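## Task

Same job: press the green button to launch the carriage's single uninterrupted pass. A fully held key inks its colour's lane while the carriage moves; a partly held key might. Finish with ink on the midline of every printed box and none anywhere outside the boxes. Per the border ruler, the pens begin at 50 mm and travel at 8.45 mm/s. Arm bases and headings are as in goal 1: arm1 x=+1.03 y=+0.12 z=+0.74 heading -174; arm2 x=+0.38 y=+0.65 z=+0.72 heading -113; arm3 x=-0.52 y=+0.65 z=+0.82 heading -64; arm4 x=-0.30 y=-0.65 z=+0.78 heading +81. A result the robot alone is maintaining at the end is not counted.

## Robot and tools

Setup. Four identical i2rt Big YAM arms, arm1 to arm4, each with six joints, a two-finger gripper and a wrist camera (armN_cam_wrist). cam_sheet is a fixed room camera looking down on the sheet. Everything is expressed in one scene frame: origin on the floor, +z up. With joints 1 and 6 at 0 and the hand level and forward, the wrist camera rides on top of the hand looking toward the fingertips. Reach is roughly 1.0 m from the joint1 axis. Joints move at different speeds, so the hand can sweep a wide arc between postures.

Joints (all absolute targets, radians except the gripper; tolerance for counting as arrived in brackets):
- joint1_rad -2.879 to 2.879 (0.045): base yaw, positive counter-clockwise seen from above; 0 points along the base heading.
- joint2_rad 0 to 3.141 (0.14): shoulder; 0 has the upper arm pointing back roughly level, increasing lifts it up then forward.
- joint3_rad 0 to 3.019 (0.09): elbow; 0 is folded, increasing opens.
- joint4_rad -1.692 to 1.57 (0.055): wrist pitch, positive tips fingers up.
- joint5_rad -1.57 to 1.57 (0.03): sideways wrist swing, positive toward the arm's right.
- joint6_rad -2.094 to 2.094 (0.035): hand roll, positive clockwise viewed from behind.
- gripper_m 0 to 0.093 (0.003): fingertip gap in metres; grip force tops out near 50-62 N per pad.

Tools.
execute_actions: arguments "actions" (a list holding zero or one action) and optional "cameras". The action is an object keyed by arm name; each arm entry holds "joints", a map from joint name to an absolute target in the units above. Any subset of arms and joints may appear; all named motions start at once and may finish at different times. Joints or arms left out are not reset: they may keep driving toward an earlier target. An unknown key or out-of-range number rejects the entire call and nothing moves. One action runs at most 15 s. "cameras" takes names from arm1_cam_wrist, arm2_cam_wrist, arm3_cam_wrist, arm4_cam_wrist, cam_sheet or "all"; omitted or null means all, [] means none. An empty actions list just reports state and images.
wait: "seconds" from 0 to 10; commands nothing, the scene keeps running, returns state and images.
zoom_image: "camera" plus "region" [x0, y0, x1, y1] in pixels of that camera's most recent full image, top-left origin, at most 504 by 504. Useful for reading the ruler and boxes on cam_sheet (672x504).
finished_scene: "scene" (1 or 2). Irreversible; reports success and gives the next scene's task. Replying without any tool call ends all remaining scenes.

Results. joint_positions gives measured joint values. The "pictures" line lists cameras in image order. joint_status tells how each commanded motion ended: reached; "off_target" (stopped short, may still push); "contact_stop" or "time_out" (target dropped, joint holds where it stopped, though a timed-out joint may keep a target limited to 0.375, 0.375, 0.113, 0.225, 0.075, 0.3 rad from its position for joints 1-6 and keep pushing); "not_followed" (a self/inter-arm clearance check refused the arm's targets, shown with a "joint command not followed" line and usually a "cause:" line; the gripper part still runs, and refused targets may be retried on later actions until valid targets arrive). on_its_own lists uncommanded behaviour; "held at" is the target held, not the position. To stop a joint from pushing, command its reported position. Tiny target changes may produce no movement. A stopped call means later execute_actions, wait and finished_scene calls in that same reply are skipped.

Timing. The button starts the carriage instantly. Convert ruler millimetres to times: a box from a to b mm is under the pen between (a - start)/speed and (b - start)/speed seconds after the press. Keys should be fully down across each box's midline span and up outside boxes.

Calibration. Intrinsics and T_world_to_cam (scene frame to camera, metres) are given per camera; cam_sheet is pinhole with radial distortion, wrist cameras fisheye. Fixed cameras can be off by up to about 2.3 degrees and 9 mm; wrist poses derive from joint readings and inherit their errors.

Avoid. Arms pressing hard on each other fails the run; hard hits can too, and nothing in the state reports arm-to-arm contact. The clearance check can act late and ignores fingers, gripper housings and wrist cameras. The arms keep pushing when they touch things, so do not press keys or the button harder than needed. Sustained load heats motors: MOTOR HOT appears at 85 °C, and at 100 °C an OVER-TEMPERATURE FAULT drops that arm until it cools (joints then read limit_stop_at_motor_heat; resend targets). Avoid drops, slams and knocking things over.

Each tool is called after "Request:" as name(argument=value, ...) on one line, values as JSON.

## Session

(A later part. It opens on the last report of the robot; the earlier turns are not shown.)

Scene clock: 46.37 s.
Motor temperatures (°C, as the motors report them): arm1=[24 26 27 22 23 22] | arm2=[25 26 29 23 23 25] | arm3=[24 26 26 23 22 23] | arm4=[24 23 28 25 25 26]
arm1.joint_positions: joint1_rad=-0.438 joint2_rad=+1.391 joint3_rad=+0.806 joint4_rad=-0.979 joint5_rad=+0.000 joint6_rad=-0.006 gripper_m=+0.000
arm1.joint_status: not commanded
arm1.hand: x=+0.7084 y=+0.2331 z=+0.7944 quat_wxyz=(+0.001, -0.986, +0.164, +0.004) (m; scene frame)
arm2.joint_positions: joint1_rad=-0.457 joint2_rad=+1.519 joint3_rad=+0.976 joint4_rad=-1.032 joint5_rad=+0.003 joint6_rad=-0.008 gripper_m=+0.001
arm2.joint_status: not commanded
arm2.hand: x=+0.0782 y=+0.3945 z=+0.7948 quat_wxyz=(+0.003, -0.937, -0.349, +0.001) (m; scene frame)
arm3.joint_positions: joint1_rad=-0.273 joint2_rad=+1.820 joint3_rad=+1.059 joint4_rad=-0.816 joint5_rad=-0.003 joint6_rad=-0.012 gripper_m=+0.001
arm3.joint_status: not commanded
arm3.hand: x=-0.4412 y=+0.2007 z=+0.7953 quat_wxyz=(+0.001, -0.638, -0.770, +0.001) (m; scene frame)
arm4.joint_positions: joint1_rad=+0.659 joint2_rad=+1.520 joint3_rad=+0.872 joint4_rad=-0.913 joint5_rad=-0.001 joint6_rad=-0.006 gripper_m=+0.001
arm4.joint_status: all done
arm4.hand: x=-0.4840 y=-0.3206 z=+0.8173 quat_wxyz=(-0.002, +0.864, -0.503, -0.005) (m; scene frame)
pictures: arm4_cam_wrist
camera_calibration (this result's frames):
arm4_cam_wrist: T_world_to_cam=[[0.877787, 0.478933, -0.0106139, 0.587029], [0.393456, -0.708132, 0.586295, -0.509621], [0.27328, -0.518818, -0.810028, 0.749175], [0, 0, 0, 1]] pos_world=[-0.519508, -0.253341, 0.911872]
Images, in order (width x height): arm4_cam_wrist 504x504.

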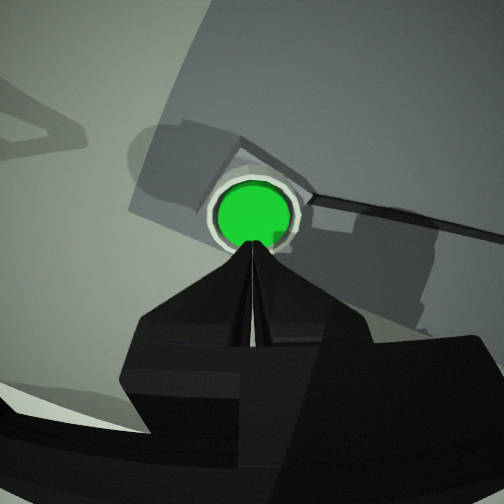

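Request:
execute_actions(actions=[{"arm4":{"joints":{"joint2_rad":1.67,"joint4_rad":-0.845}}}], cameras=["arm4_cam_wrist"])

Request:
execute_actions(actions=[{"arm4":{"joints":{"joint2_rad":1.47}}}], cameras=[])

Request:
execute_actions(actions=[{"arm4":{"joints":{"joint1_rad":-0.667,"joint3_rad":1.1,"joint4_rad":-1.16}}}], cameras=[])

Request:
execute_actions(actions=[{"arm4":{"joints":{"joint2_rad":1.695,"joint4_rad":-0.925}}}], cameras=[])

Request:
wait(seconds=10)

Request:
wait(seconds=10)

Request:
wait(seconds=10)

Request:
wait(seconds=0.5)

Request:
execute_actions(actions=[{"arm1":{"joints":{"joint2_rad":1.53}},"arm2":{"joints":{"joint2_rad":1.635}},"arm3":{"joints":{"joint2_rad":1.925}},"arm4":{"joints":{"joint2_rad":1.83}}}], cameras=[])

Request:
wait(seconds=0.65)

Request:
execute_actions(actions=[{"arm1":{"joints":{"joint2_rad":1.38}},"arm2":{"joints":{"joint2_rad":1.49}},"arm3":{"joints":{"joint2_rad":1.8}},"arm4":{"joints":{"joint2_rad":1.69}}}], cameras=[])

Request:
wait(seconds=4)

Request:
zoom_image(camera="cam_sheet", region=[230, 90, 360, 200])

Scene clock: 60.67 s.
Motor temperatures (°C, as the motors report them): arm1=[24 26 27 22 23 22] | arm2=[25 26 30 23 23 25] | arm3=[24 27 26 23 22 23] | arm4=[24 23 27 25 25 26]
arm1.joint_positions: joint1_rad=-0.438 joint2_rad=+1.391 joint3_rad=+0.806 joint4_rad=-0.979 joint5_rad=+0.000 joint6_rad=-0.006 gripper_m=+0.000
arm1.joint_status: not commanded
arm1.hand: x=+0.7084 y=+0.2331 z=+0.7944 quat_wxyz=(+0.001, -0.986, +0.164, +0.004) (m; scene frame)
arm2.joint_positions: joint1_rad=-0.457 joint2_rad=+1.519 joint3_rad=+0.976 joint4_rad=-1.032 joint5_rad=+0.003 joint6_rad=-0.008 gripper_m=+0.001
arm2.joint_status: not commanded
arm2.hand: x=+0.0782 y=+0.3945 z=+0.7948 quat_wxyz=(+0.003, -0.937, -0.349, +0.001) (m; scene frame)
arm3.joint_positions: joint1_rad=-0.273 joint2_rad=+1.820 joint3_rad=+1.059 joint4_rad=-0.816 joint5_rad=-0.003 joint6_rad=-0.012 gripper_m=+0.001
arm3.joint_status: not commanded
arm3.hand: x=-0.4412 y=+0.2007 z=+0.7953 quat_wxyz=(+0.001, -0.638, -0.770, +0.001) (m; scene frame)
arm4.joint_positions: joint1_rad=+0.659 joint2_rad=+1.652 joint3_rad=+0.884 joint4_rad=-0.851 joint5_rad=-0.001 joint6_rad=-0.006 gripper_m=+0.001
arm4.joint_status: all done
arm4.hand: x=-0.4868 y=-0.3158 z=+0.7732 quat_wxyz=(+0.013, +0.864, -0.503, +0.020) (m; scene frame)
pictures: arm4_cam_wrist
camera_calibration (this result's frames):
arm4_cam_wrist: T_world_to_cam=[[0.878053, 0.47846, -0.00996407, 0.586142], [0.376117, -0.677063, 0.632552, -0.513633], [0.295904, -0.559161, -0.774454, 0.687454], [0, 0, 0, 1]] pos_world=[-0.524899, -0.24381, 0.863141]
Images, in order (width x height): arm4_cam_wrist 504x504.

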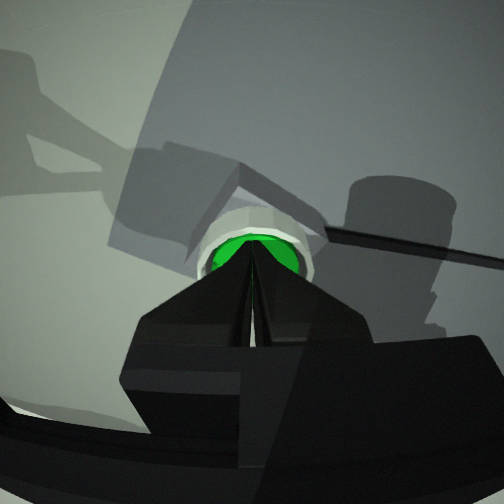

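Scene clock: 61.73 s.
Motor temperatures (°C, as the motors report them): arm1=[24 26 27 22 23 22] | arm2=[25 26 30 23 23 25] | arm3=[24 27 26 23 22 23] | arm4=[24 23 27 25 25 26]
arm1.joint_positions: joint1_rad=-0.438 joint2_rad=+1.391 joint3_rad=+0.806 joint4_rad=-0.979 joint5_rad=+0.000 joint6_rad=-0.006 gripper_m=+0.000
arm1.joint_status: not commanded
arm1.hand: x=+0.7084 y=+0.2331 z=+0.7944 quat_wxyz=(+0.001, -0.986, +0.164, +0.004) (m; scene frame)
arm2.joint_positions: joint1_rad=-0.457 joint2_rad=+1.519 joint3_rad=+0.976 joint4_rad=-1.032 joint5_rad=+0.003 joint6_rad=-0.008 gripper_m=+0.001
arm2.joint_status: not commanded
arm2.hand: x=+0.0782 y=+0.3945 z=+0.7948 quat_wxyz=(+0.003, -0.937, -0.349, +0.001) (m; scene frame)
arm3.joint_positions: joint1_rad=-0.273 joint2_rad=+1.820 joint3_rad=+1.059 joint4_rad=-0.816 joint5_rad=-0.003 joint6_rad=-0.012 gripper_m=+0.001
arm3.joint_status: not commanded
arm3.hand: x=-0.4412 y=+0.2007 z=+0.7953 quat_wxyz=(+0.001, -0.638, -0.770, +0.001) (m; scene frame)
arm4.joint_positions: joint1_rad=+0.659 joint2_rad=+1.461 joint3_rad=+0.879 joint4_rad=-0.851 joint5_rad=-0.001 joint6_rad=-0.006 gripper_m=+0.001
arm4.joint_status: all done
arm4.hand: x=-0.4955 y=-0.3001 z=+0.8428 quat_wxyz=(-0.034, +0.862, -0.502, -0.060) (m; scene frame)
pictures: none
No camera images: the call's "cameras" was empty. Leave "cameras" out to get every camera's image.

Scene clock: 63.43 s.
Motor temperatures (°C, as the motors report them): arm1=[24 26 27 22 23 22] | arm2=[25 26 30 23 23 25] | arm3=[24 27 26 23 22 23] | arm4=[24 23 28 25 25 26]
arm1.joint_positions: joint1_rad=-0.438 joint2_rad=+1.391 joint3_rad=+0.806 joint4_rad=-0.979 joint5_rad=+0.000 joint6_rad=-0.006 gripper_m=+0.000
arm1.joint_status: not commanded
arm1.hand: x=+0.7084 y=+0.2331 z=+0.7944 quat_wxyz=(+0.001, -0.986, +0.164, +0.004) (m; scene frame)
arm2.joint_positions: joint1_rad=-0.457 joint2_rad=+1.519 joint3_rad=+0.976 joint4_rad=-1.032 joint5_rad=+0.003 joint6_rad=-0.008 gripper_m=+0.001
arm2.joint_status: not commanded
arm2.hand: x=+0.0782 y=+0.3945 z=+0.7948 quat_wxyz=(+0.003, -0.937, -0.349, +0.001) (m; scene frame)
arm3.joint_positions: joint1_rad=-0.273 joint2_rad=+1.820 joint3_rad=+1.059 joint4_rad=-0.816 joint5_rad=-0.003 joint6_rad=-0.012 gripper_m=+0.001
arm3.joint_status: not commanded
arm3.hand: x=-0.4412 y=+0.2007 z=+0.7953 quat_wxyz=(+0.001, -0.638, -0.770, +0.001) (m; scene frame)
arm4.joint_positions: joint1_rad=-0.672 joint2_rad=+1.472 joint3_rad=+1.080 joint4_rad=-1.153 joint5_rad=+0.001 joint6_rad=-0.005 gripper_m=+0.001
arm4.joint_status: all done
arm4.hand: x=+0.0016 y=-0.3700 z=+0.9035 quat_wxyz=(-0.012, +0.369, -0.929, -0.004) (m; scene frame)
pictures: none
No camera images: the call's "cameras" was empty. Leave "cameras" out to get every camera's image.

Scene clock: 64.57 s.
Motor temperatures (°C, as the motors report them): arm1=[24 26 27 22 23 22] | arm2=[25 26 30 23 23 25] | arm3=[24 27 26 23 22 23] | arm4=[24 23 28 25 25 26]
arm1.joint_positions: joint1_rad=-0.438 joint2_rad=+1.391 joint3_rad=+0.806 joint4_rad=-0.979 joint5_rad=+0.000 joint6_rad=-0.006 gripper_m=+0.000
arm1.joint_status: not commanded
arm1.hand: x=+0.7084 y=+0.2331 z=+0.7944 quat_wxyz=(+0.001, -0.986, +0.164, +0.004) (m; scene frame)
arm2.joint_positions: joint1_rad=-0.457 joint2_rad=+1.519 joint3_rad=+0.976 joint4_rad=-1.032 joint5_rad=+0.003 joint6_rad=-0.008 gripper_m=+0.001
arm2.joint_status: not commanded
arm2.hand: x=+0.0782 y=+0.3945 z=+0.7948 quat_wxyz=(+0.003, -0.937, -0.349, +0.001) (m; scene frame)
arm3.joint_positions: joint1_rad=-0.273 joint2_rad=+1.820 joint3_rad=+1.059 joint4_rad=-0.816 joint5_rad=-0.003 joint6_rad=-0.012 gripper_m=+0.001
arm3.joint_status: not commanded
arm3.hand: x=-0.4412 y=+0.2007 z=+0.7953 quat_wxyz=(+0.001, -0.638, -0.770, +0.001) (m; scene frame)
arm4.joint_positions: joint1_rad=-0.672 joint2_rad=+1.710 joint3_rad=+1.080 joint4_rad=-0.934 joint5_rad=+0.001 joint6_rad=-0.005 gripper_m=+0.001
arm4.joint_status: all done
arm4.hand: x=+0.0311 y=-0.3425 z=+0.8066 quat_wxyz=(-0.003, +0.369, -0.930, -0.001) (m; scene frame)
pictures: none
No camera images: the call's "cameras" was empty. Leave "cameras" out to get every camera's image.

Scene clock: 74.57 s.
Motor temperatures (°C, as the motors report them): arm1=[24 26 27 22 23 22] | arm2=[25 26 30 23 23 25] | arm3=[24 27 26 23 22 23] | arm4=[24 23 28 25 25 26]
arm1.joint_positions: joint1_rad=-0.438 joint2_rad=+1.391 joint3_rad=+0.806 joint4_rad=-0.979 joint5_rad=+0.000 joint6_rad=-0.006 gripper_m=+0.000
arm1.joint_status: not commanded
arm1.hand: x=+0.7084 y=+0.2331 z=+0.7944 quat_wxyz=(+0.001, -0.986, +0.164, +0.004) (m; scene frame)
arm2.joint_positions: joint1_rad=-0.457 joint2_rad=+1.519 joint3_rad=+0.976 joint4_rad=-1.032 joint5_rad=+0.003 joint6_rad=-0.008 gripper_m=+0.001
arm2.joint_status: not commanded
arm2.hand: x=+0.0782 y=+0.3945 z=+0.7948 quat_wxyz=(+0.003, -0.937, -0.349, +0.001) (m; scene frame)
arm3.joint_positions: joint1_rad=-0.273 joint2_rad=+1.820 joint3_rad=+1.059 joint4_rad=-0.816 joint5_rad=-0.003 joint6_rad=-0.012 gripper_m=+0.001
arm3.joint_status: not commanded
arm3.hand: x=-0.4412 y=+0.2007 z=+0.7953 quat_wxyz=(+0.001, -0.638, -0.770, +0.001) (m; scene frame)
arm4.joint_positions: joint1_rad=-0.672 joint2_rad=+1.710 joint3_rad=+1.080 joint4_rad=-0.934 joint5_rad=+0.001 joint6_rad=-0.005 gripper_m=+0.001
arm4.joint_status: all done
arm4.hand: x=+0.0311 y=-0.3425 z=+0.8066 quat_wxyz=(-0.003, +0.369, -0.930, -0.001) (m; scene frame)
wait: 10.00 s; at rest by 0.27 s
pictures: arm1_cam_wrist, arm2_cam_wrist, arm3_cam_wrist, arm4_cam_wrist, cam_sheet
camera_calibration (this result's frames):
arm1_cam_wrist: T_world_to_cam=[[0.31949, 0.947347, -0.0214541, -0.423541], [0.778819, -0.249622, 0.575439, -0.950194], [0.539784, -0.200555, -0.817564, 0.441197], [0, 0, 0, 1]] pos_world=[0.637194, 0.252535, 0.898398]
arm2_cam_wrist: T_world_to_cam=[[-0.675337, 0.737493, -0.00479843, -0.232652], [0.597165, 0.550631, 0.583265, -0.719339], [0.432796, 0.391035, -0.812267, 0.579071], [0, 0, 0, 1]] pos_world=[0.0218259, 0.341233, 0.88881]
arm3_cam_wrist: T_world_to_cam=[[-0.984942, -0.172841, -0.00380532, -0.394641], [-0.140213, 0.785747, 0.602447, -0.692364], [-0.101138, 0.593909, -0.79815, 0.591396], [0, 0, 0, 1]] pos_world=[-0.425965, 0.124577, 0.887633]
arm4_cam_wrist: T_world_to_cam=[[0.673148, -0.739462, -0.00821073, -0.267599], [-0.594069, -0.54734, 0.589492, -0.638292], [-0.440401, -0.391938, -0.807732, 0.65218], [0, 0, 0, 1]] pos_world=[0.0881648, -0.291628, 0.900858]
Images, in order (width x height): arm1_cam_wrist 504x504, arm2_cam_wrist 504x504, arm3_cam_wrist 504x504, arm4_cam_wrist 504x504, cam_sheet 672x504.

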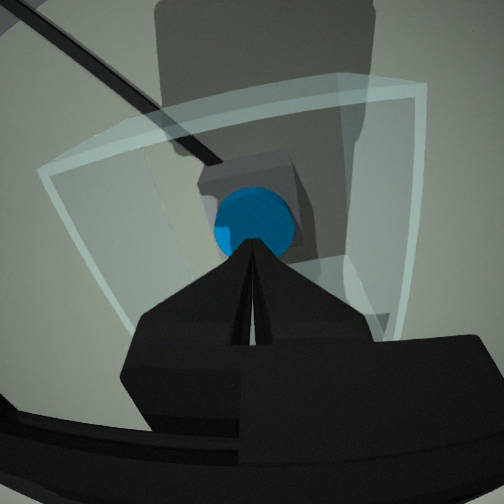

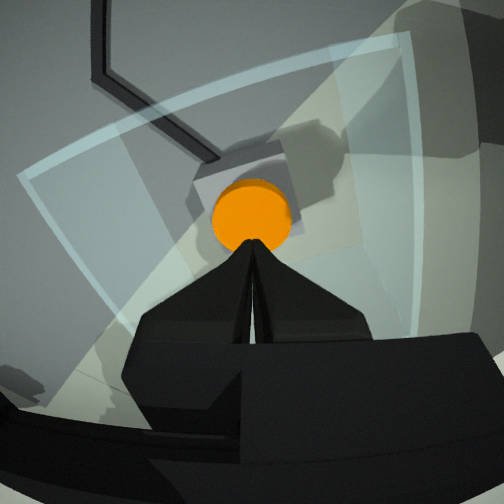

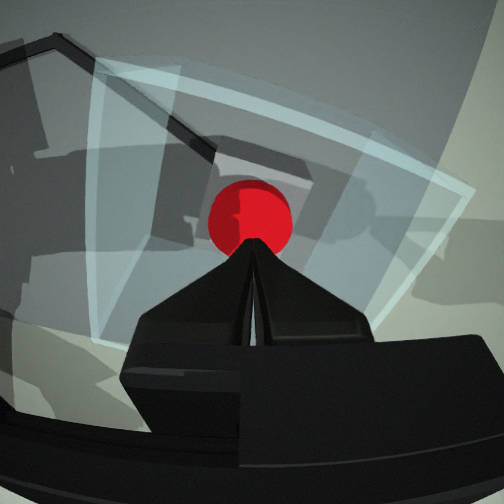

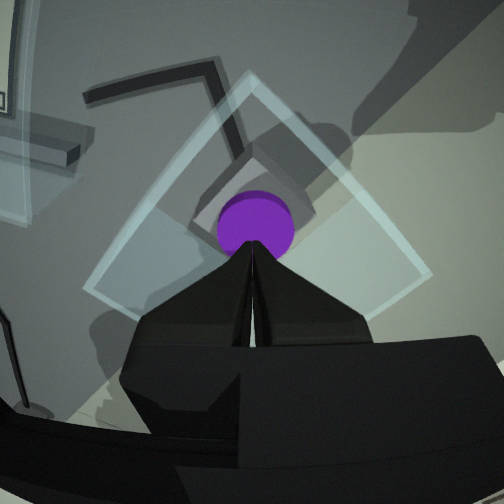

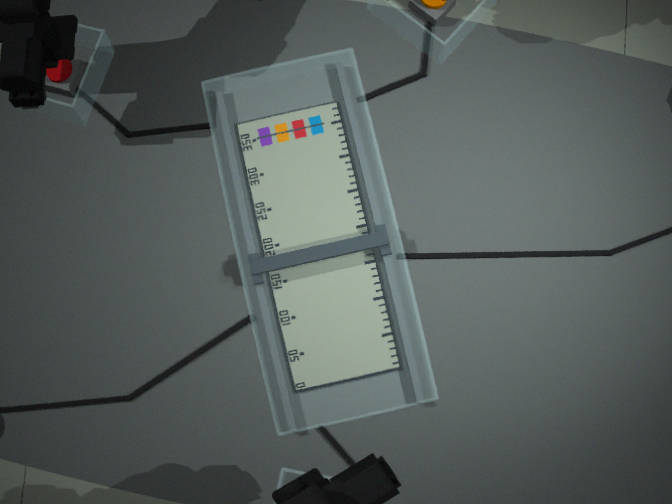

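Scene clock: 84.57 s.
Motor temperatures (°C, as the motors report them): arm1=[24 26 27 22 23 22] | arm2=[25 27 30 23 23 25] | arm3=[24 27 26 23 22 23] | arm4=[24 23 28 25 25 26]
arm1.joint_positions: joint1_rad=-0.438 joint2_rad=+1.391 joint3_rad=+0.806 joint4_rad=-0.979 joint5_rad=+0.000 joint6_rad=-0.006 gripper_m=+0.000
arm1.joint_status: not commanded
arm1.hand: x=+0.7084 y=+0.2331 z=+0.7944 quat_wxyz=(+0.001, -0.986, +0.164, +0.004) (m; scene frame)
arm2.joint_positions: joint1_rad=-0.457 joint2_rad=+1.519 joint3_rad=+0.976 joint4_rad=-1.032 joint5_rad=+0.003 joint6_rad=-0.008 gripper_m=+0.001
arm2.joint_status: not commanded
arm2.hand: x=+0.0782 y=+0.3945 z=+0.7948 quat_wxyz=(+0.003, -0.937, -0.349, +0.001) (m; scene frame)
arm3.joint_positions: joint1_rad=-0.273 joint2_rad=+1.820 joint3_rad=+1.059 joint4_rad=-0.816 joint5_rad=-0.003 joint6_rad=-0.012 gripper_m=+0.001
arm3.joint_status: not commanded
arm3.hand: x=-0.4412 y=+0.2007 z=+0.7953 quat_wxyz=(+0.001, -0.638, -0.770, +0.001) (m; scene frame)
arm4.joint_positions: joint1_rad=-0.672 joint2_rad=+1.710 joint3_rad=+1.080 joint4_rad=-0.934 joint5_rad=+0.001 joint6_rad=-0.005 gripper_m=+0.001
arm4.joint_status: all done
arm4.hand: x=+0.0311 y=-0.3425 z=+0.8066 quat_wxyz=(-0.003, +0.369, -0.930, -0.001) (m; scene frame)
wait: 10.00 s; at rest by 0.27 s
pictures: arm1_cam_wrist, arm2_cam_wrist, arm3_cam_wrist, arm4_cam_wrist, cam_sheet
camera_calibration (this result's frames):
arm1_cam_wrist: T_world_to_cam=[[0.31949, 0.947347, -0.0214541, -0.423541], [0.778819, -0.249622, 0.575439, -0.950194], [0.539784, -0.200555, -0.817564, 0.441197], [0, 0, 0, 1]] pos_world=[0.637194, 0.252535, 0.898398]
arm2_cam_wrist: T_world_to_cam=[[-0.675337, 0.737493, -0.00479843, -0.232652], [0.597165, 0.550631, 0.583265, -0.719339], [0.432796, 0.391035, -0.812267, 0.579071], [0, 0, 0, 1]] pos_world=[0.0218259, 0.341233, 0.88881]
arm3_cam_wrist: T_world_to_cam=[[-0.984942, -0.172841, -0.00380532, -0.394641], [-0.140213, 0.785747, 0.602447, -0.692364], [-0.101138, 0.593909, -0.79815, 0.591396], [0, 0, 0, 1]] pos_world=[-0.425965, 0.124577, 0.887633]
arm4_cam_wrist: T_world_to_cam=[[0.673148, -0.739462, -0.00821073, -0.267599], [-0.594069, -0.54734, 0.589492, -0.638292], [-0.440401, -0.391938, -0.807732, 0.65218], [0, 0, 0, 1]] pos_world=[0.0881648, -0.291628, 0.900858]
Images, in order (width x height): arm1_cam_wrist 504x504, arm2_cam_wrist 504x504, arm3_cam_wrist 504x504, arm4_cam_wrist 504x504, cam_sheet 672x504.

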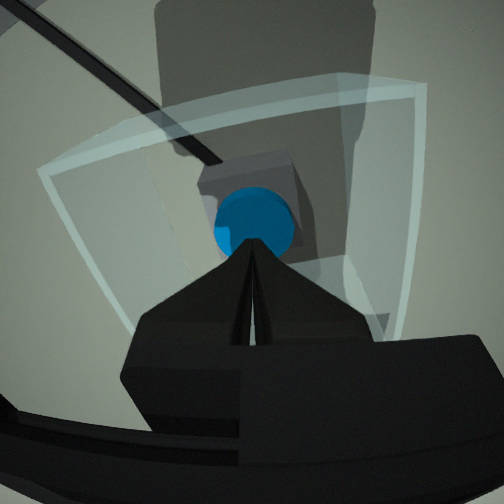

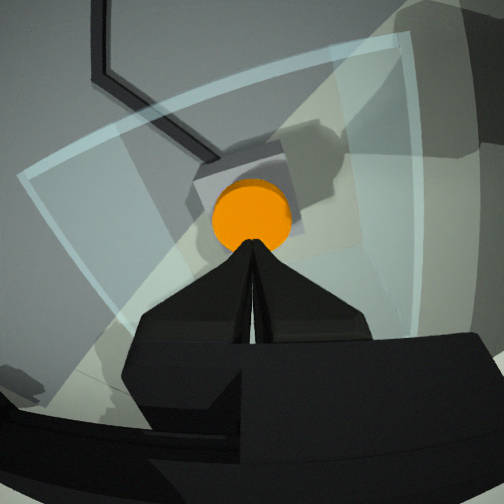

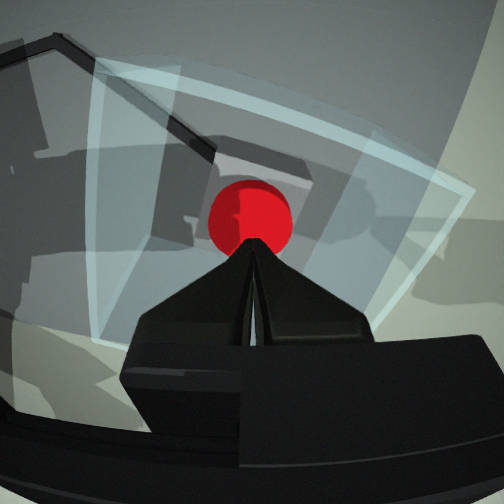

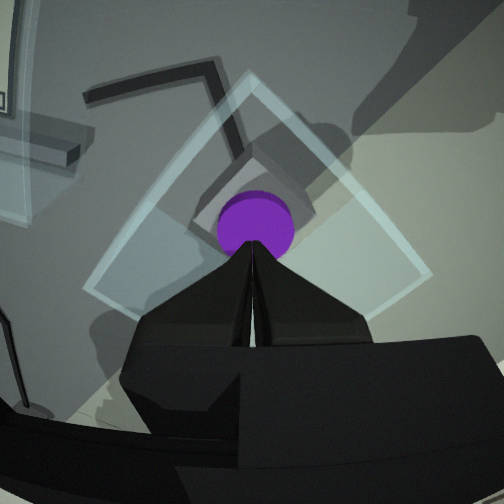

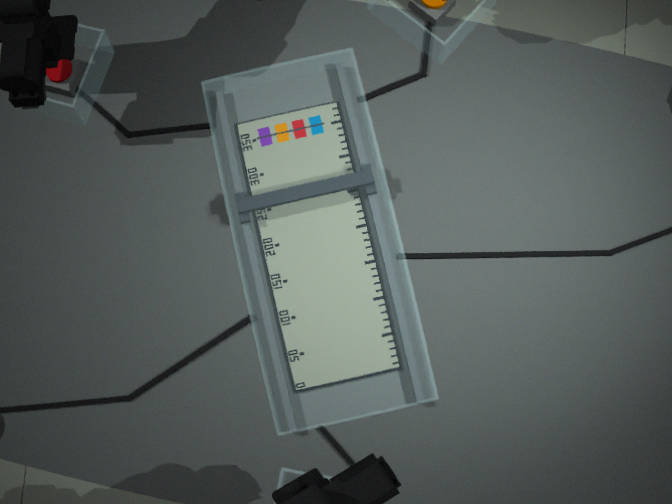

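Scene clock: 94.57 s.
Motor temperatures (°C, as the motors report them): arm1=[24 26 27 22 23 22] | arm2=[25 27 30 23 23 25] | arm3=[24 27 26 23 22 23] | arm4=[24 23 28 25 25 26]
arm1.joint_positions: joint1_rad=-0.438 joint2_rad=+1.391 joint3_rad=+0.806 joint4_rad=-0.979 joint5_rad=+0.000 joint6_rad=-0.006 gripper_m=+0.000
arm1.joint_status: not commanded
arm1.hand: x=+0.7084 y=+0.2331 z=+0.7944 quat_wxyz=(+0.001, -0.986, +0.164, +0.004) (m; scene frame)
arm2.joint_positions: joint1_rad=-0.457 joint2_rad=+1.519 joint3_rad=+0.976 joint4_rad=-1.032 joint5_rad=+0.003 joint6_rad=-0.008 gripper_m=+0.001
arm2.joint_status: not commanded
arm2.hand: x=+0.0782 y=+0.3945 z=+0.7948 quat_wxyz=(+0.003, -0.937, -0.349, +0.001) (m; scene frame)
arm3.joint_positions: joint1_rad=-0.273 joint2_rad=+1.820 joint3_rad=+1.059 joint4_rad=-0.816 joint5_rad=-0.003 joint6_rad=-0.012 gripper_m=+0.001
arm3.joint_status: not commanded
arm3.hand: x=-0.4412 y=+0.2007 z=+0.7953 quat_wxyz=(+0.001, -0.638, -0.770, +0.001) (m; scene frame)
arm4.joint_positions: joint1_rad=-0.672 joint2_rad=+1.710 joint3_rad=+1.080 joint4_rad=-0.934 joint5_rad=+0.001 joint6_rad=-0.005 gripper_m=+0.001
arm4.joint_status: all done
arm4.hand: x=+0.0311 y=-0.3425 z=+0.8066 quat_wxyz=(-0.003, +0.369, -0.930, -0.001) (m; scene frame)
wait: 10.00 s; at rest by 0.27 s
pictures: arm1_cam_wrist, arm2_cam_wrist, arm3_cam_wrist, arm4_cam_wrist, cam_sheet
camera_calibration (this result's frames):
arm1_cam_wrist: T_world_to_cam=[[0.31949, 0.947347, -0.0214541, -0.423541], [0.778819, -0.249622, 0.575439, -0.950194], [0.539784, -0.200555, -0.817564, 0.441197], [0, 0, 0, 1]] pos_world=[0.637194, 0.252535, 0.898398]
arm2_cam_wrist: T_world_to_cam=[[-0.675337, 0.737493, -0.00479843, -0.232652], [0.597165, 0.550631, 0.583265, -0.719339], [0.432796, 0.391035, -0.812267, 0.579071], [0, 0, 0, 1]] pos_world=[0.0218259, 0.341233, 0.88881]
arm3_cam_wrist: T_world_to_cam=[[-0.984942, -0.172841, -0.00380532, -0.394641], [-0.140213, 0.785747, 0.602447, -0.692364], [-0.101138, 0.593909, -0.79815, 0.591396], [0, 0, 0, 1]] pos_world=[-0.425965, 0.124577, 0.887633]
arm4_cam_wrist: T_world_to_cam=[[0.673148, -0.739462, -0.00821073, -0.267599], [-0.594069, -0.54734, 0.589492, -0.638292], [-0.440401, -0.391938, -0.807732, 0.65218], [0, 0, 0, 1]] pos_world=[0.0881648, -0.291628, 0.900858]
Images, in order (width x height): arm1_cam_wrist 504x504, arm2_cam_wrist 504x504, arm3_cam_wrist 504x504, arm4_cam_wrist 504x504, cam_sheet 672x504.

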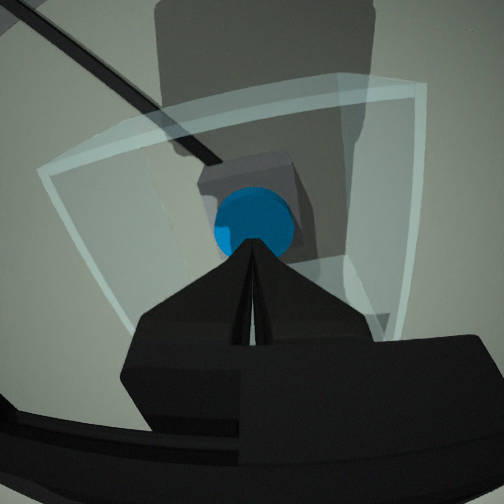

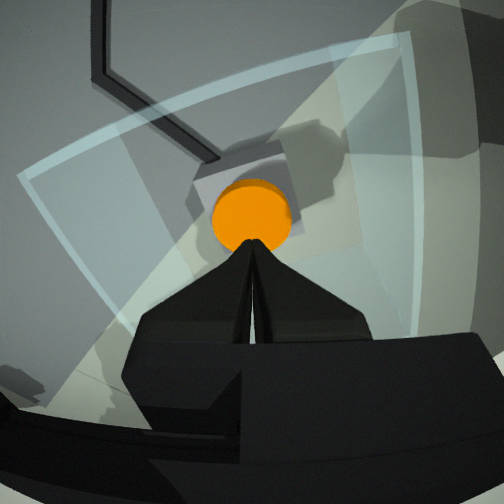

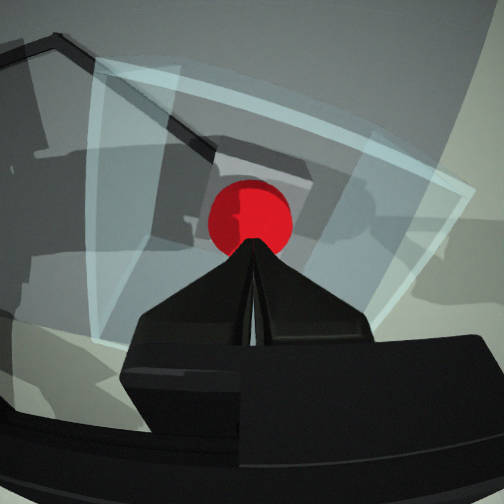

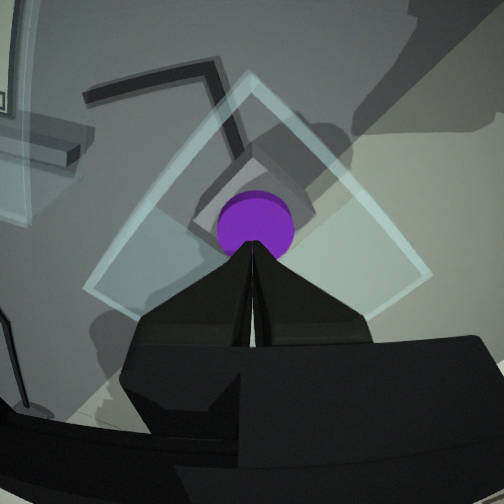

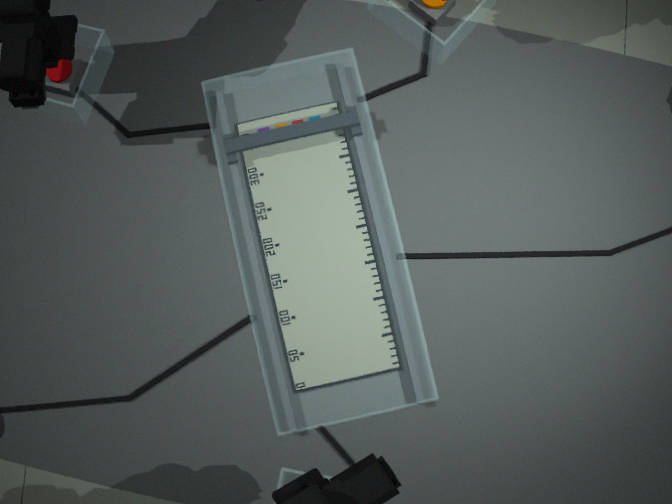

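Scene clock: 95.07 s.
Motor temperatures (°C, as the motors report them): arm1=[24 26 27 22 23 22] | arm2=[25 27 30 23 23 25] | arm3=[24 27 26 23 22 23] | arm4=[24 23 28 25 25 26]
arm1.joint_positions: joint1_rad=-0.438 joint2_rad=+1.391 joint3_rad=+0.806 joint4_rad=-0.979 joint5_rad=+0.000 joint6_rad=-0.006 gripper_m=+0.000
arm1.joint_status: not commanded
arm1.hand: x=+0.7084 y=+0.2331 z=+0.7944 quat_wxyz=(+0.001, -0.986, +0.164, +0.004) (m; scene frame)
arm2.joint_positions: joint1_rad=-0.457 joint2_rad=+1.519 joint3_rad=+0.976 joint4_rad=-1.032 joint5_rad=+0.003 joint6_rad=-0.008 gripper_m=+0.001
arm2.joint_status: not commanded
arm2.hand: x=+0.0782 y=+0.3945 z=+0.7948 quat_wxyz=(+0.003, -0.937, -0.349, +0.001) (m; scene frame)
arm3.joint_positions: joint1_rad=-0.273 joint2_rad=+1.820 joint3_rad=+1.059 joint4_rad=-0.816 joint5_rad=-0.003 joint6_rad=-0.012 gripper_m=+0.001
arm3.joint_status: not commanded
arm3.hand: x=-0.4412 y=+0.2007 z=+0.7953 quat_wxyz=(+0.001, -0.638, -0.770, +0.001) (m; scene frame)
arm4.joint_positions: joint1_rad=-0.672 joint2_rad=+1.710 joint3_rad=+1.080 joint4_rad=-0.934 joint5_rad=+0.001 joint6_rad=-0.005 gripper_m=+0.001
arm4.joint_status: all done
arm4.hand: x=+0.0311 y=-0.3425 z=+0.8066 quat_wxyz=(-0.003, +0.369, -0.930, -0.001) (m; scene frame)
wait: 0.50 s; at rest by 0.27 s
pictures: arm1_cam_wrist, arm2_cam_wrist, arm3_cam_wrist, arm4_cam_wrist, cam_sheet
camera_calibration (this result's frames):
arm1_cam_wrist: T_world_to_cam=[[0.31949, 0.947347, -0.0214541, -0.423541], [0.778819, -0.249622, 0.575439, -0.950194], [0.539784, -0.200555, -0.817564, 0.441197], [0, 0, 0, 1]] pos_world=[0.637194, 0.252535, 0.898398]
arm2_cam_wrist: T_world_to_cam=[[-0.675337, 0.737493, -0.00479843, -0.232652], [0.597165, 0.550631, 0.583265, -0.719339], [0.432796, 0.391035, -0.812267, 0.579071], [0, 0, 0, 1]] pos_world=[0.0218259, 0.341233, 0.88881]
arm3_cam_wrist: T_world_to_cam=[[-0.984942, -0.172841, -0.00380532, -0.394641], [-0.140213, 0.785747, 0.602447, -0.692364], [-0.101138, 0.593909, -0.79815, 0.591396], [0, 0, 0, 1]] pos_world=[-0.425965, 0.124577, 0.887633]
arm4_cam_wrist: T_world_to_cam=[[0.673148, -0.739462, -0.00821073, -0.267599], [-0.594069, -0.54734, 0.589492, -0.638292], [-0.440401, -0.391938, -0.807732, 0.65218], [0, 0, 0, 1]] pos_world=[0.0881648, -0.291628, 0.900858]
Images, in order (width x height): arm1_cam_wrist 504x504, arm2_cam_wrist 504x504, arm3_cam_wrist 504x504, arm4_cam_wrist 504x504, cam_sheet 672x504.

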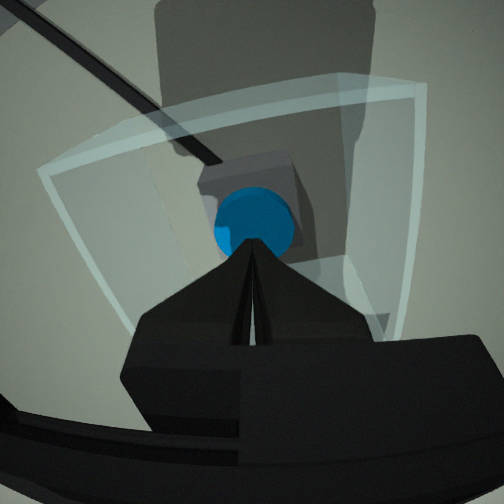

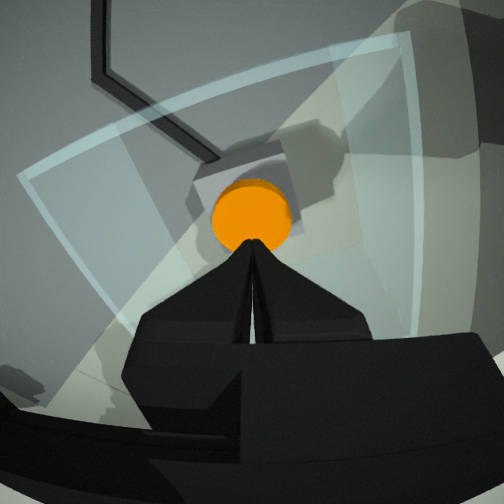

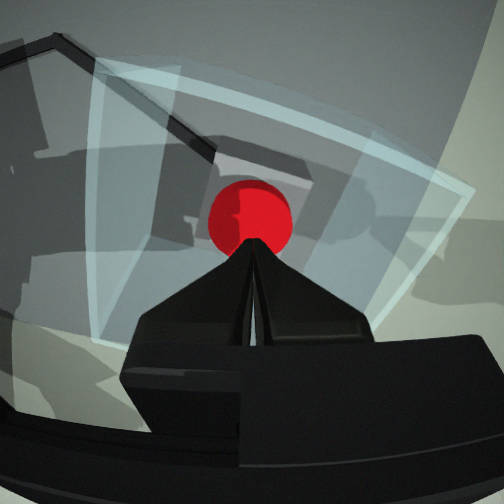

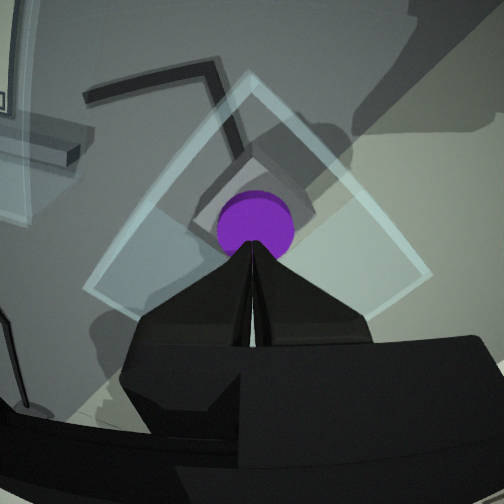

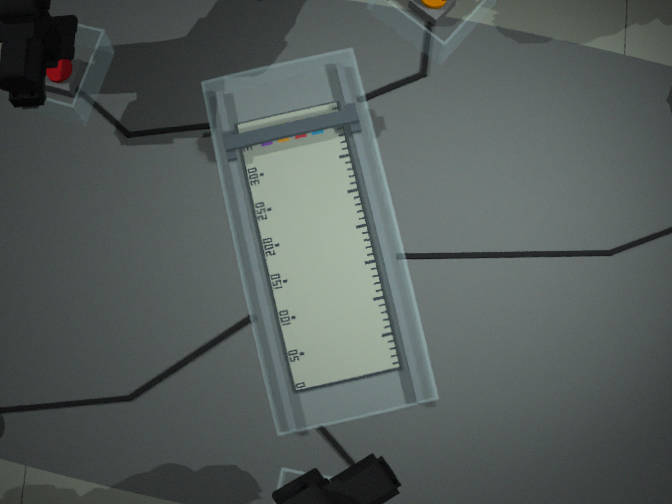

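Scene clock: 95.90 s.
Motor temperatures (°C, as the motors report them): arm1=[24 26 27 22 23 22] | arm2=[25 27 30 23 23 25] | arm3=[24 27 26 23 22 23] | arm4=[24 23 28 25 25 26]
arm1.joint_positions: joint1_rad=-0.438 joint2_rad=+1.487 joint3_rad=+0.823 joint4_rad=-0.976 joint5_rad=+0.000 joint6_rad=-0.006 gripper_m=+0.000
arm1.joint_status: all done
arm1.hand: x=+0.7074 y=+0.2334 z=+0.7692 quat_wxyz=(-0.006, -0.986, +0.164, -0.033) (m; scene frame)
arm2.joint_positions: joint1_rad=-0.457 joint2_rad=+1.600 joint3_rad=+0.982 joint4_rad=-1.028 joint5_rad=+0.003 joint6_rad=-0.008 gripper_m=+0.001
arm2.joint_status: all done
arm2.hand: x=+0.0798 y=+0.3960 z=+0.7667 quat_wxyz=(+0.015, -0.937, -0.348, -0.032) (m; scene frame)
arm3.joint_positions: joint1_rad=-0.273 joint2_rad=+1.873 joint3_rad=+1.067 joint4_rad=-0.812 joint5_rad=-0.003 joint6_rad=-0.012 gripper_m=+0.001
arm3.joint_status: all done
arm3.hand: x=-0.4420 y=+0.2044 z=+0.7741 quat_wxyz=(+0.017, -0.638, -0.769, -0.013) (m; scene frame)
arm4.joint_positions: joint1_rad=-0.672 joint2_rad=+1.794 joint3_rad=+1.098 joint4_rad=-0.930 joint5_rad=+0.001 joint6_rad=-0.005 gripper_m=+0.001
arm4.joint_status: all done
arm4.hand: x=+0.0306 y=-0.3429 z=+0.7757 quat_wxyz=(+0.026, +0.369, -0.929, +0.011) (m; scene frame)
pictures: none
No camera images: the call's "cameras" was empty. Leave "cameras" out to get every camera's image.

Scene clock: 96.57 s.
Motor temperatures (°C, as the motors report them): arm1=[24 26 27 22 23 22] | arm2=[25 27 30 23 23 25] | arm3=[24 27 26 23 22 23] | arm4=[24 23 28 25 25 26]
arm1.joint_positions: joint1_rad=-0.438 joint2_rad=+1.487 joint3_rad=+0.823 joint4_rad=-0.976 joint5_rad=+0.000 joint6_rad=-0.006 gripper_m=+0.000
arm1.joint_status: all done
arm1.hand: x=+0.7074 y=+0.2334 z=+0.7692 quat_wxyz=(-0.006, -0.986, +0.164, -0.033) (m; scene frame)
arm2.joint_positions: joint1_rad=-0.457 joint2_rad=+1.600 joint3_rad=+0.982 joint4_rad=-1.028 joint5_rad=+0.003 joint6_rad=-0.008 gripper_m=+0.001
arm2.joint_status: all done
arm2.hand: x=+0.0798 y=+0.3960 z=+0.7667 quat_wxyz=(+0.015, -0.937, -0.348, -0.032) (m; scene frame)
arm3.joint_positions: joint1_rad=-0.273 joint2_rad=+1.873 joint3_rad=+1.067 joint4_rad=-0.812 joint5_rad=-0.003 joint6_rad=-0.012 gripper_m=+0.001
arm3.joint_status: all done
arm3.hand: x=-0.4420 y=+0.2044 z=+0.7741 quat_wxyz=(+0.017, -0.638, -0.769, -0.013) (m; scene frame)
arm4.joint_positions: joint1_rad=-0.672 joint2_rad=+1.794 joint3_rad=+1.098 joint4_rad=-0.930 joint5_rad=+0.001 joint6_rad=-0.005 gripper_m=+0.001
arm4.joint_status: all done
arm4.hand: x=+0.0306 y=-0.3429 z=+0.7757 quat_wxyz=(+0.026, +0.369, -0.929, +0.011) (m; scene frame)
wait: 0.67 s; at rest by 0.27 s
pictures: arm1_cam_wrist, arm2_cam_wrist, arm3_cam_wrist, arm4_cam_wrist, cam_sheet
camera_calibration (this result's frames):
arm1_cam_wrist: T_world_to_cam=[[0.32104, 0.946804, -0.0222399, -0.424465], [0.736315, -0.234761, 0.634607, -0.953766], [0.595628, -0.22011, -0.772515, 0.351574], [0, 0, 0, 1]] pos_world=[0.629136, 0.255362, 0.867424]
arm2_cam_wrist: T_world_to_cam=[[-0.674542, 0.7382, -0.00735417, -0.231194], [0.564818, 0.522475, 0.63875, -0.733452], [0.475367, 0.42671, -0.76938, 0.504526], [0, 0, 0, 1]] pos_world=[0.0184813, 0.338592, 0.854964]
arm3_cam_wrist: T_world_to_cam=[[-0.985009, -0.172471, -0.00341383, -0.395315], [-0.135357, 0.760474, 0.635105, -0.700629], [-0.106941, 0.626046, -0.772418, 0.543123], [0, 0, 0, 1]] pos_world=[-0.426141, 0.124609, 0.863141]
arm4_cam_wrist: T_world_to_cam=[[0.672798, -0.739788, -0.00749373, -0.268513], [-0.566113, -0.521318, 0.638548, -0.6506], [-0.476297, -0.425371, -0.769546, 0.58681], [0, 0, 0, 1]] pos_world=[0.0918372, -0.2882, 0.865004]
Images, in order (width x height): arm1_cam_wrist 504x504, arm2_cam_wrist 504x504, arm3_cam_wrist 504x504, arm4_cam_wrist 504x504, cam_sheet 672x504.

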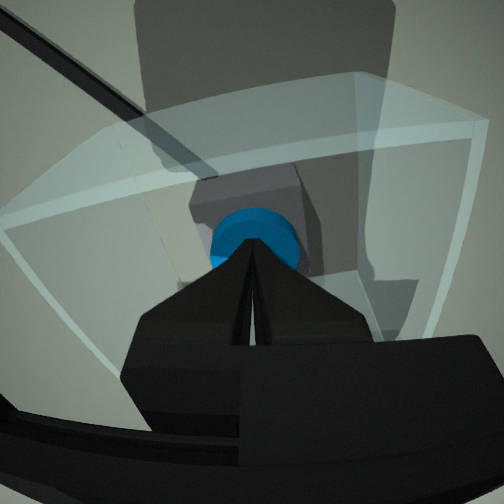

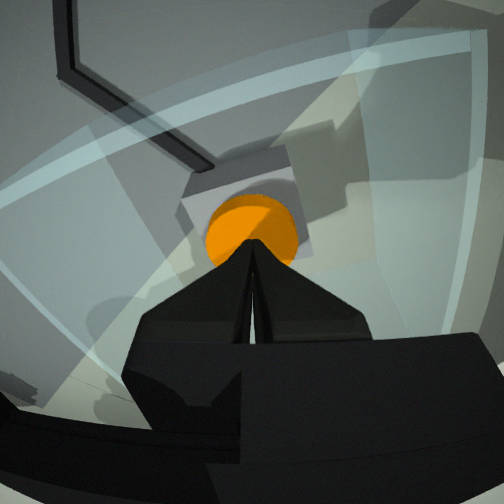

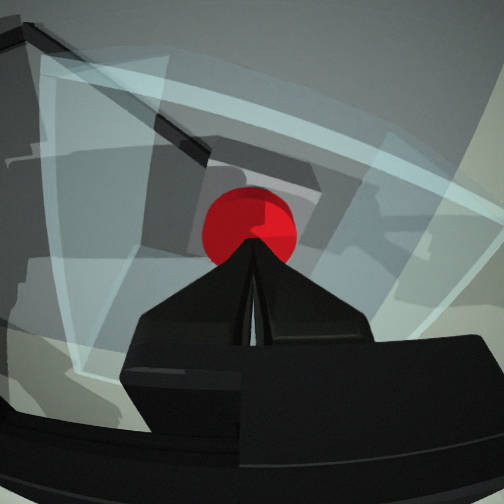

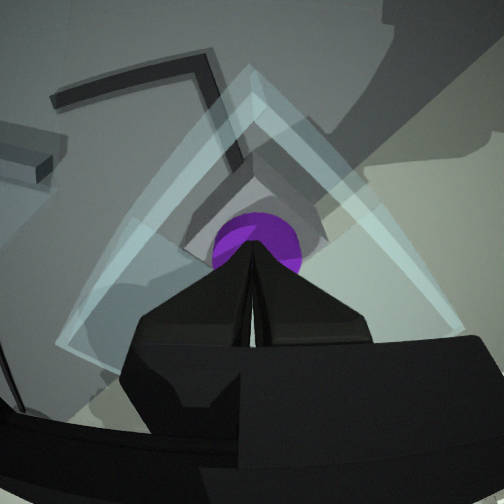

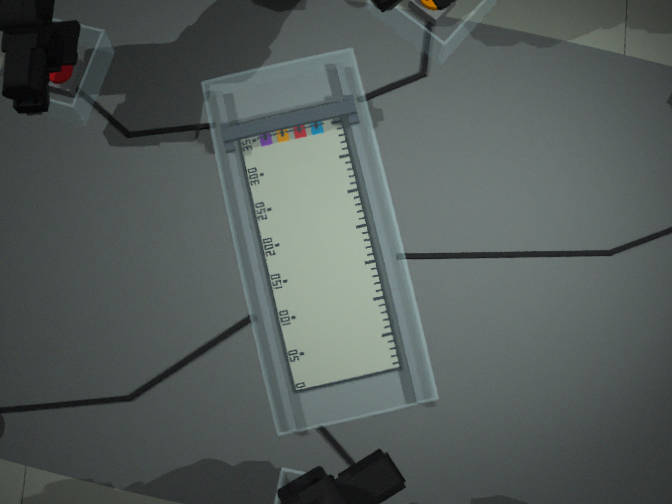

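Scene clock: 97.60 s.
Motor temperatures (°C, as the motors report them): arm1=[24 26 27 22 23 22] | arm2=[25 27 30 23 23 25] | arm3=[24 27 26 23 22 23] | arm4=[24 23 28 25 25 26]
arm1.joint_positions: joint1_rad=-0.438 joint2_rad=+1.376 joint3_rad=+0.821 joint4_rad=-0.974 joint5_rad=+0.000 joint6_rad=-0.006 gripper_m=+0.000
arm1.joint_status: all done
arm1.hand: x=+0.7000 y=+0.2360 z=+0.8041 quat_wxyz=(+0.004, -0.986, +0.164, +0.020) (m; scene frame)
arm2.joint_positions: joint1_rad=-0.457 joint2_rad=+1.488 joint3_rad=+0.982 joint4_rad=-1.028 joint5_rad=+0.003 joint6_rad=-0.008 gripper_m=+0.001
arm2.joint_status: all done
arm2.hand: x=+0.0742 y=+0.3910 z=+0.8087 quat_wxyz=(-0.004, -0.937, -0.349, +0.021) (m; scene frame)
arm3.joint_positions: joint1_rad=-0.273 joint2_rad=+1.806 joint3_rad=+1.067 joint4_rad=-0.812 joint5_rad=-0.003 joint6_rad=-0.012 gripper_m=+0.001
arm3.joint_status: all done
arm3.hand: x=-0.4400 y=+0.1936 z=+0.8034 quat_wxyz=(-0.009, -0.638, -0.770, +0.009) (m; scene frame)
arm4.joint_positions: joint1_rad=-0.672 joint2_rad=+1.686 joint3_rad=+1.093 joint4_rad=-0.930 joint5_rad=+0.001 joint6_rad=-0.005 gripper_m=+0.001
arm4.joint_status: all done
arm4.hand: x=+0.0380 y=-0.3360 z=+0.8209 quat_wxyz=(-0.022, +0.369, -0.929, -0.008) (m; scene frame)
pictures: none
No camera images: the call's "cameras" was empty. Leave "cameras" out to get every camera's image.

Scene clock: 101.60 s.
Motor temperatures (°C, as the motors report them): arm1=[24 26 27 22 23 22] | arm2=[25 27 30 23 23 25] | arm3=[24 27 26 23 22 23] | arm4=[24 23 28 25 25 26]
arm1.joint_positions: joint1_rad=-0.438 joint2_rad=+1.376 joint3_rad=+0.821 joint4_rad=-0.974 joint5_rad=+0.000 joint6_rad=-0.006 gripper_m=+0.000
arm1.joint_status: all done
arm1.hand: x=+0.7000 y=+0.2360 z=+0.8041 quat_wxyz=(+0.004, -0.986, +0.164, +0.020) (m; scene frame)
arm2.joint_positions: joint1_rad=-0.457 joint2_rad=+1.488 joint3_rad=+0.982 joint4_rad=-1.028 joint5_rad=+0.003 joint6_rad=-0.008 gripper_m=+0.001
arm2.joint_status: all done
arm2.hand: x=+0.0742 y=+0.3910 z=+0.8087 quat_wxyz=(-0.004, -0.937, -0.349, +0.021) (m; scene frame)
arm3.joint_positions: joint1_rad=-0.273 joint2_rad=+1.806 joint3_rad=+1.067 joint4_rad=-0.812 joint5_rad=-0.003 joint6_rad=-0.012 gripper_m=+0.001
arm3.joint_status: all done
arm3.hand: x=-0.4400 y=+0.1936 z=+0.8034 quat_wxyz=(-0.009, -0.638, -0.770, +0.009) (m; scene frame)
arm4.joint_positions: joint1_rad=-0.672 joint2_rad=+1.686 joint3_rad=+1.093 joint4_rad=-0.930 joint5_rad=+0.001 joint6_rad=-0.005 gripper_m=+0.001
arm4.joint_status: all done
arm4.hand: x=+0.0380 y=-0.3360 z=+0.8209 quat_wxyz=(-0.022, +0.369, -0.929, -0.008) (m; scene frame)
wait: 4.00 s; at rest by 0.27 s
pictures: arm1_cam_wrist, arm2_cam_wrist, arm3_cam_wrist, arm4_cam_wrist, cam_sheet
camera_calibration (this result's frames):
arm1_cam_wrist: T_world_to_cam=[[0.318793, 0.94759, -0.0210507, -0.423325], [0.79701, -0.255982, 0.547036, -0.936946], [0.512977, -0.191169, -0.836844, 0.486284], [0, 0, 0, 1]] pos_world=[0.632256, 0.25426, 0.910576]
arm2_cam_wrist: T_world_to_cam=[[-0.675295, 0.73754, -0.00326414, -0.233996], [0.615234, 0.565741, 0.549021, -0.702644], [0.406772, 0.368743, -0.835802, 0.623128], [0, 0, 0, 1]] pos_world=[0.0208033, 0.340322, 0.905815]
arm3_cam_wrist: T_world_to_cam=[[-0.984903, -0.173073, -0.00342217, -0.394875], [-0.142758, 0.800892, 0.581543, -0.678778], [-0.0979086, 0.573252, -0.813508, 0.619993], [0, 0, 0, 1]] pos_world=[-0.425112, 0.119874, 0.897757]
arm4_cam_wrist: T_world_to_cam=[[0.673395, -0.739232, -0.00866465, -0.266937], [-0.611185, -0.56327, 0.556039, -0.616312], [-0.415922, -0.369139, -0.831111, 0.695205], [0, 0, 0, 1]] pos_world=[0.0922247, -0.287851, 0.918173]
Images, in order (width x height): arm1_cam_wrist 504x504, arm2_cam_wrist 504x504, arm3_cam_wrist 504x504, arm4_cam_wrist 504x504, cam_sheet 672x504.

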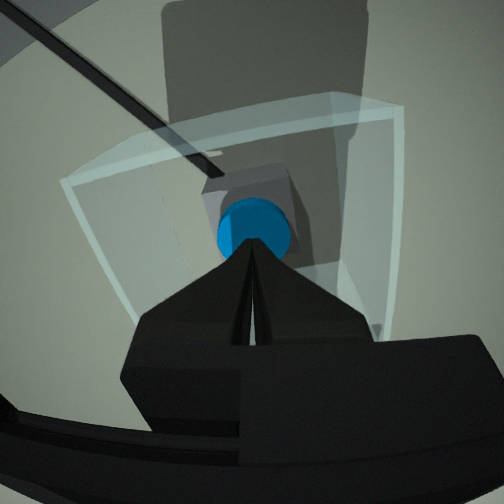

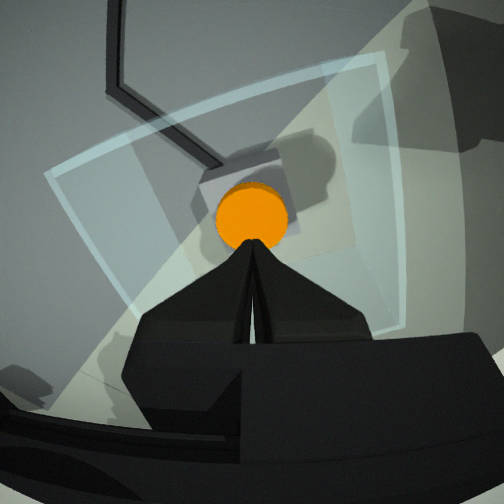

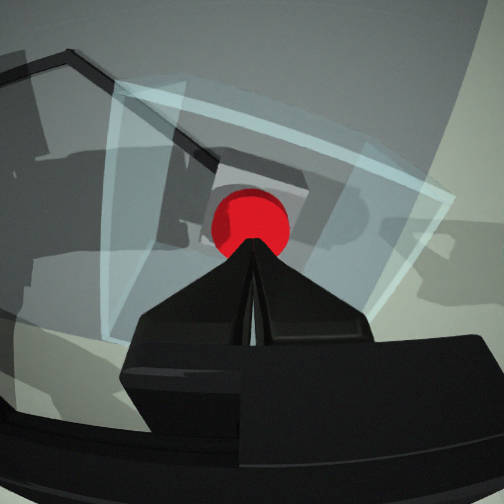

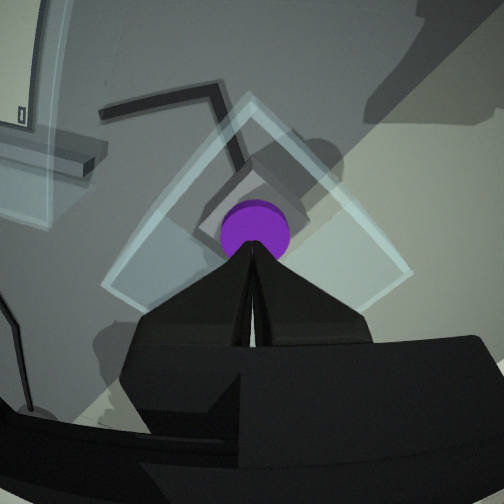

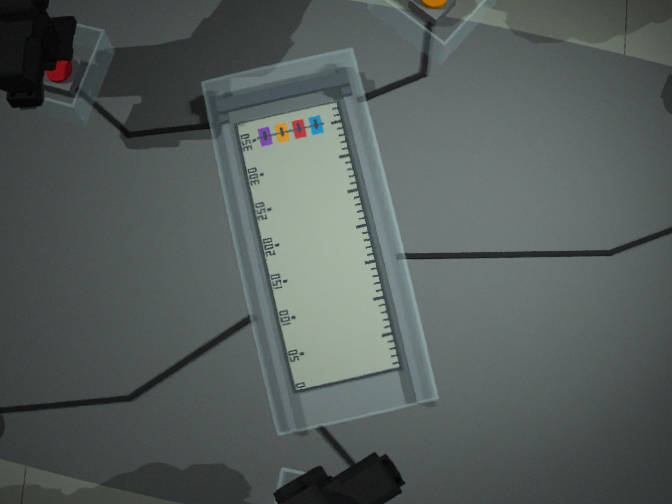

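Region (230, 90, 360, 200) of cam_sheet's 672x504 image, scaled by 3.877, with more detail than that image has; it fills the top 426 rows of this view, and the rest is white.

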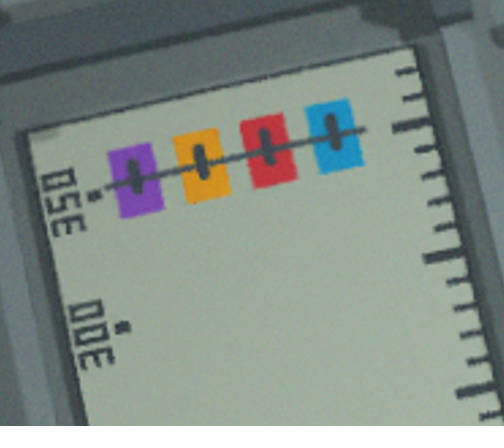

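Request:
finished_scene(scene=2)

The scene is finished: the task was done.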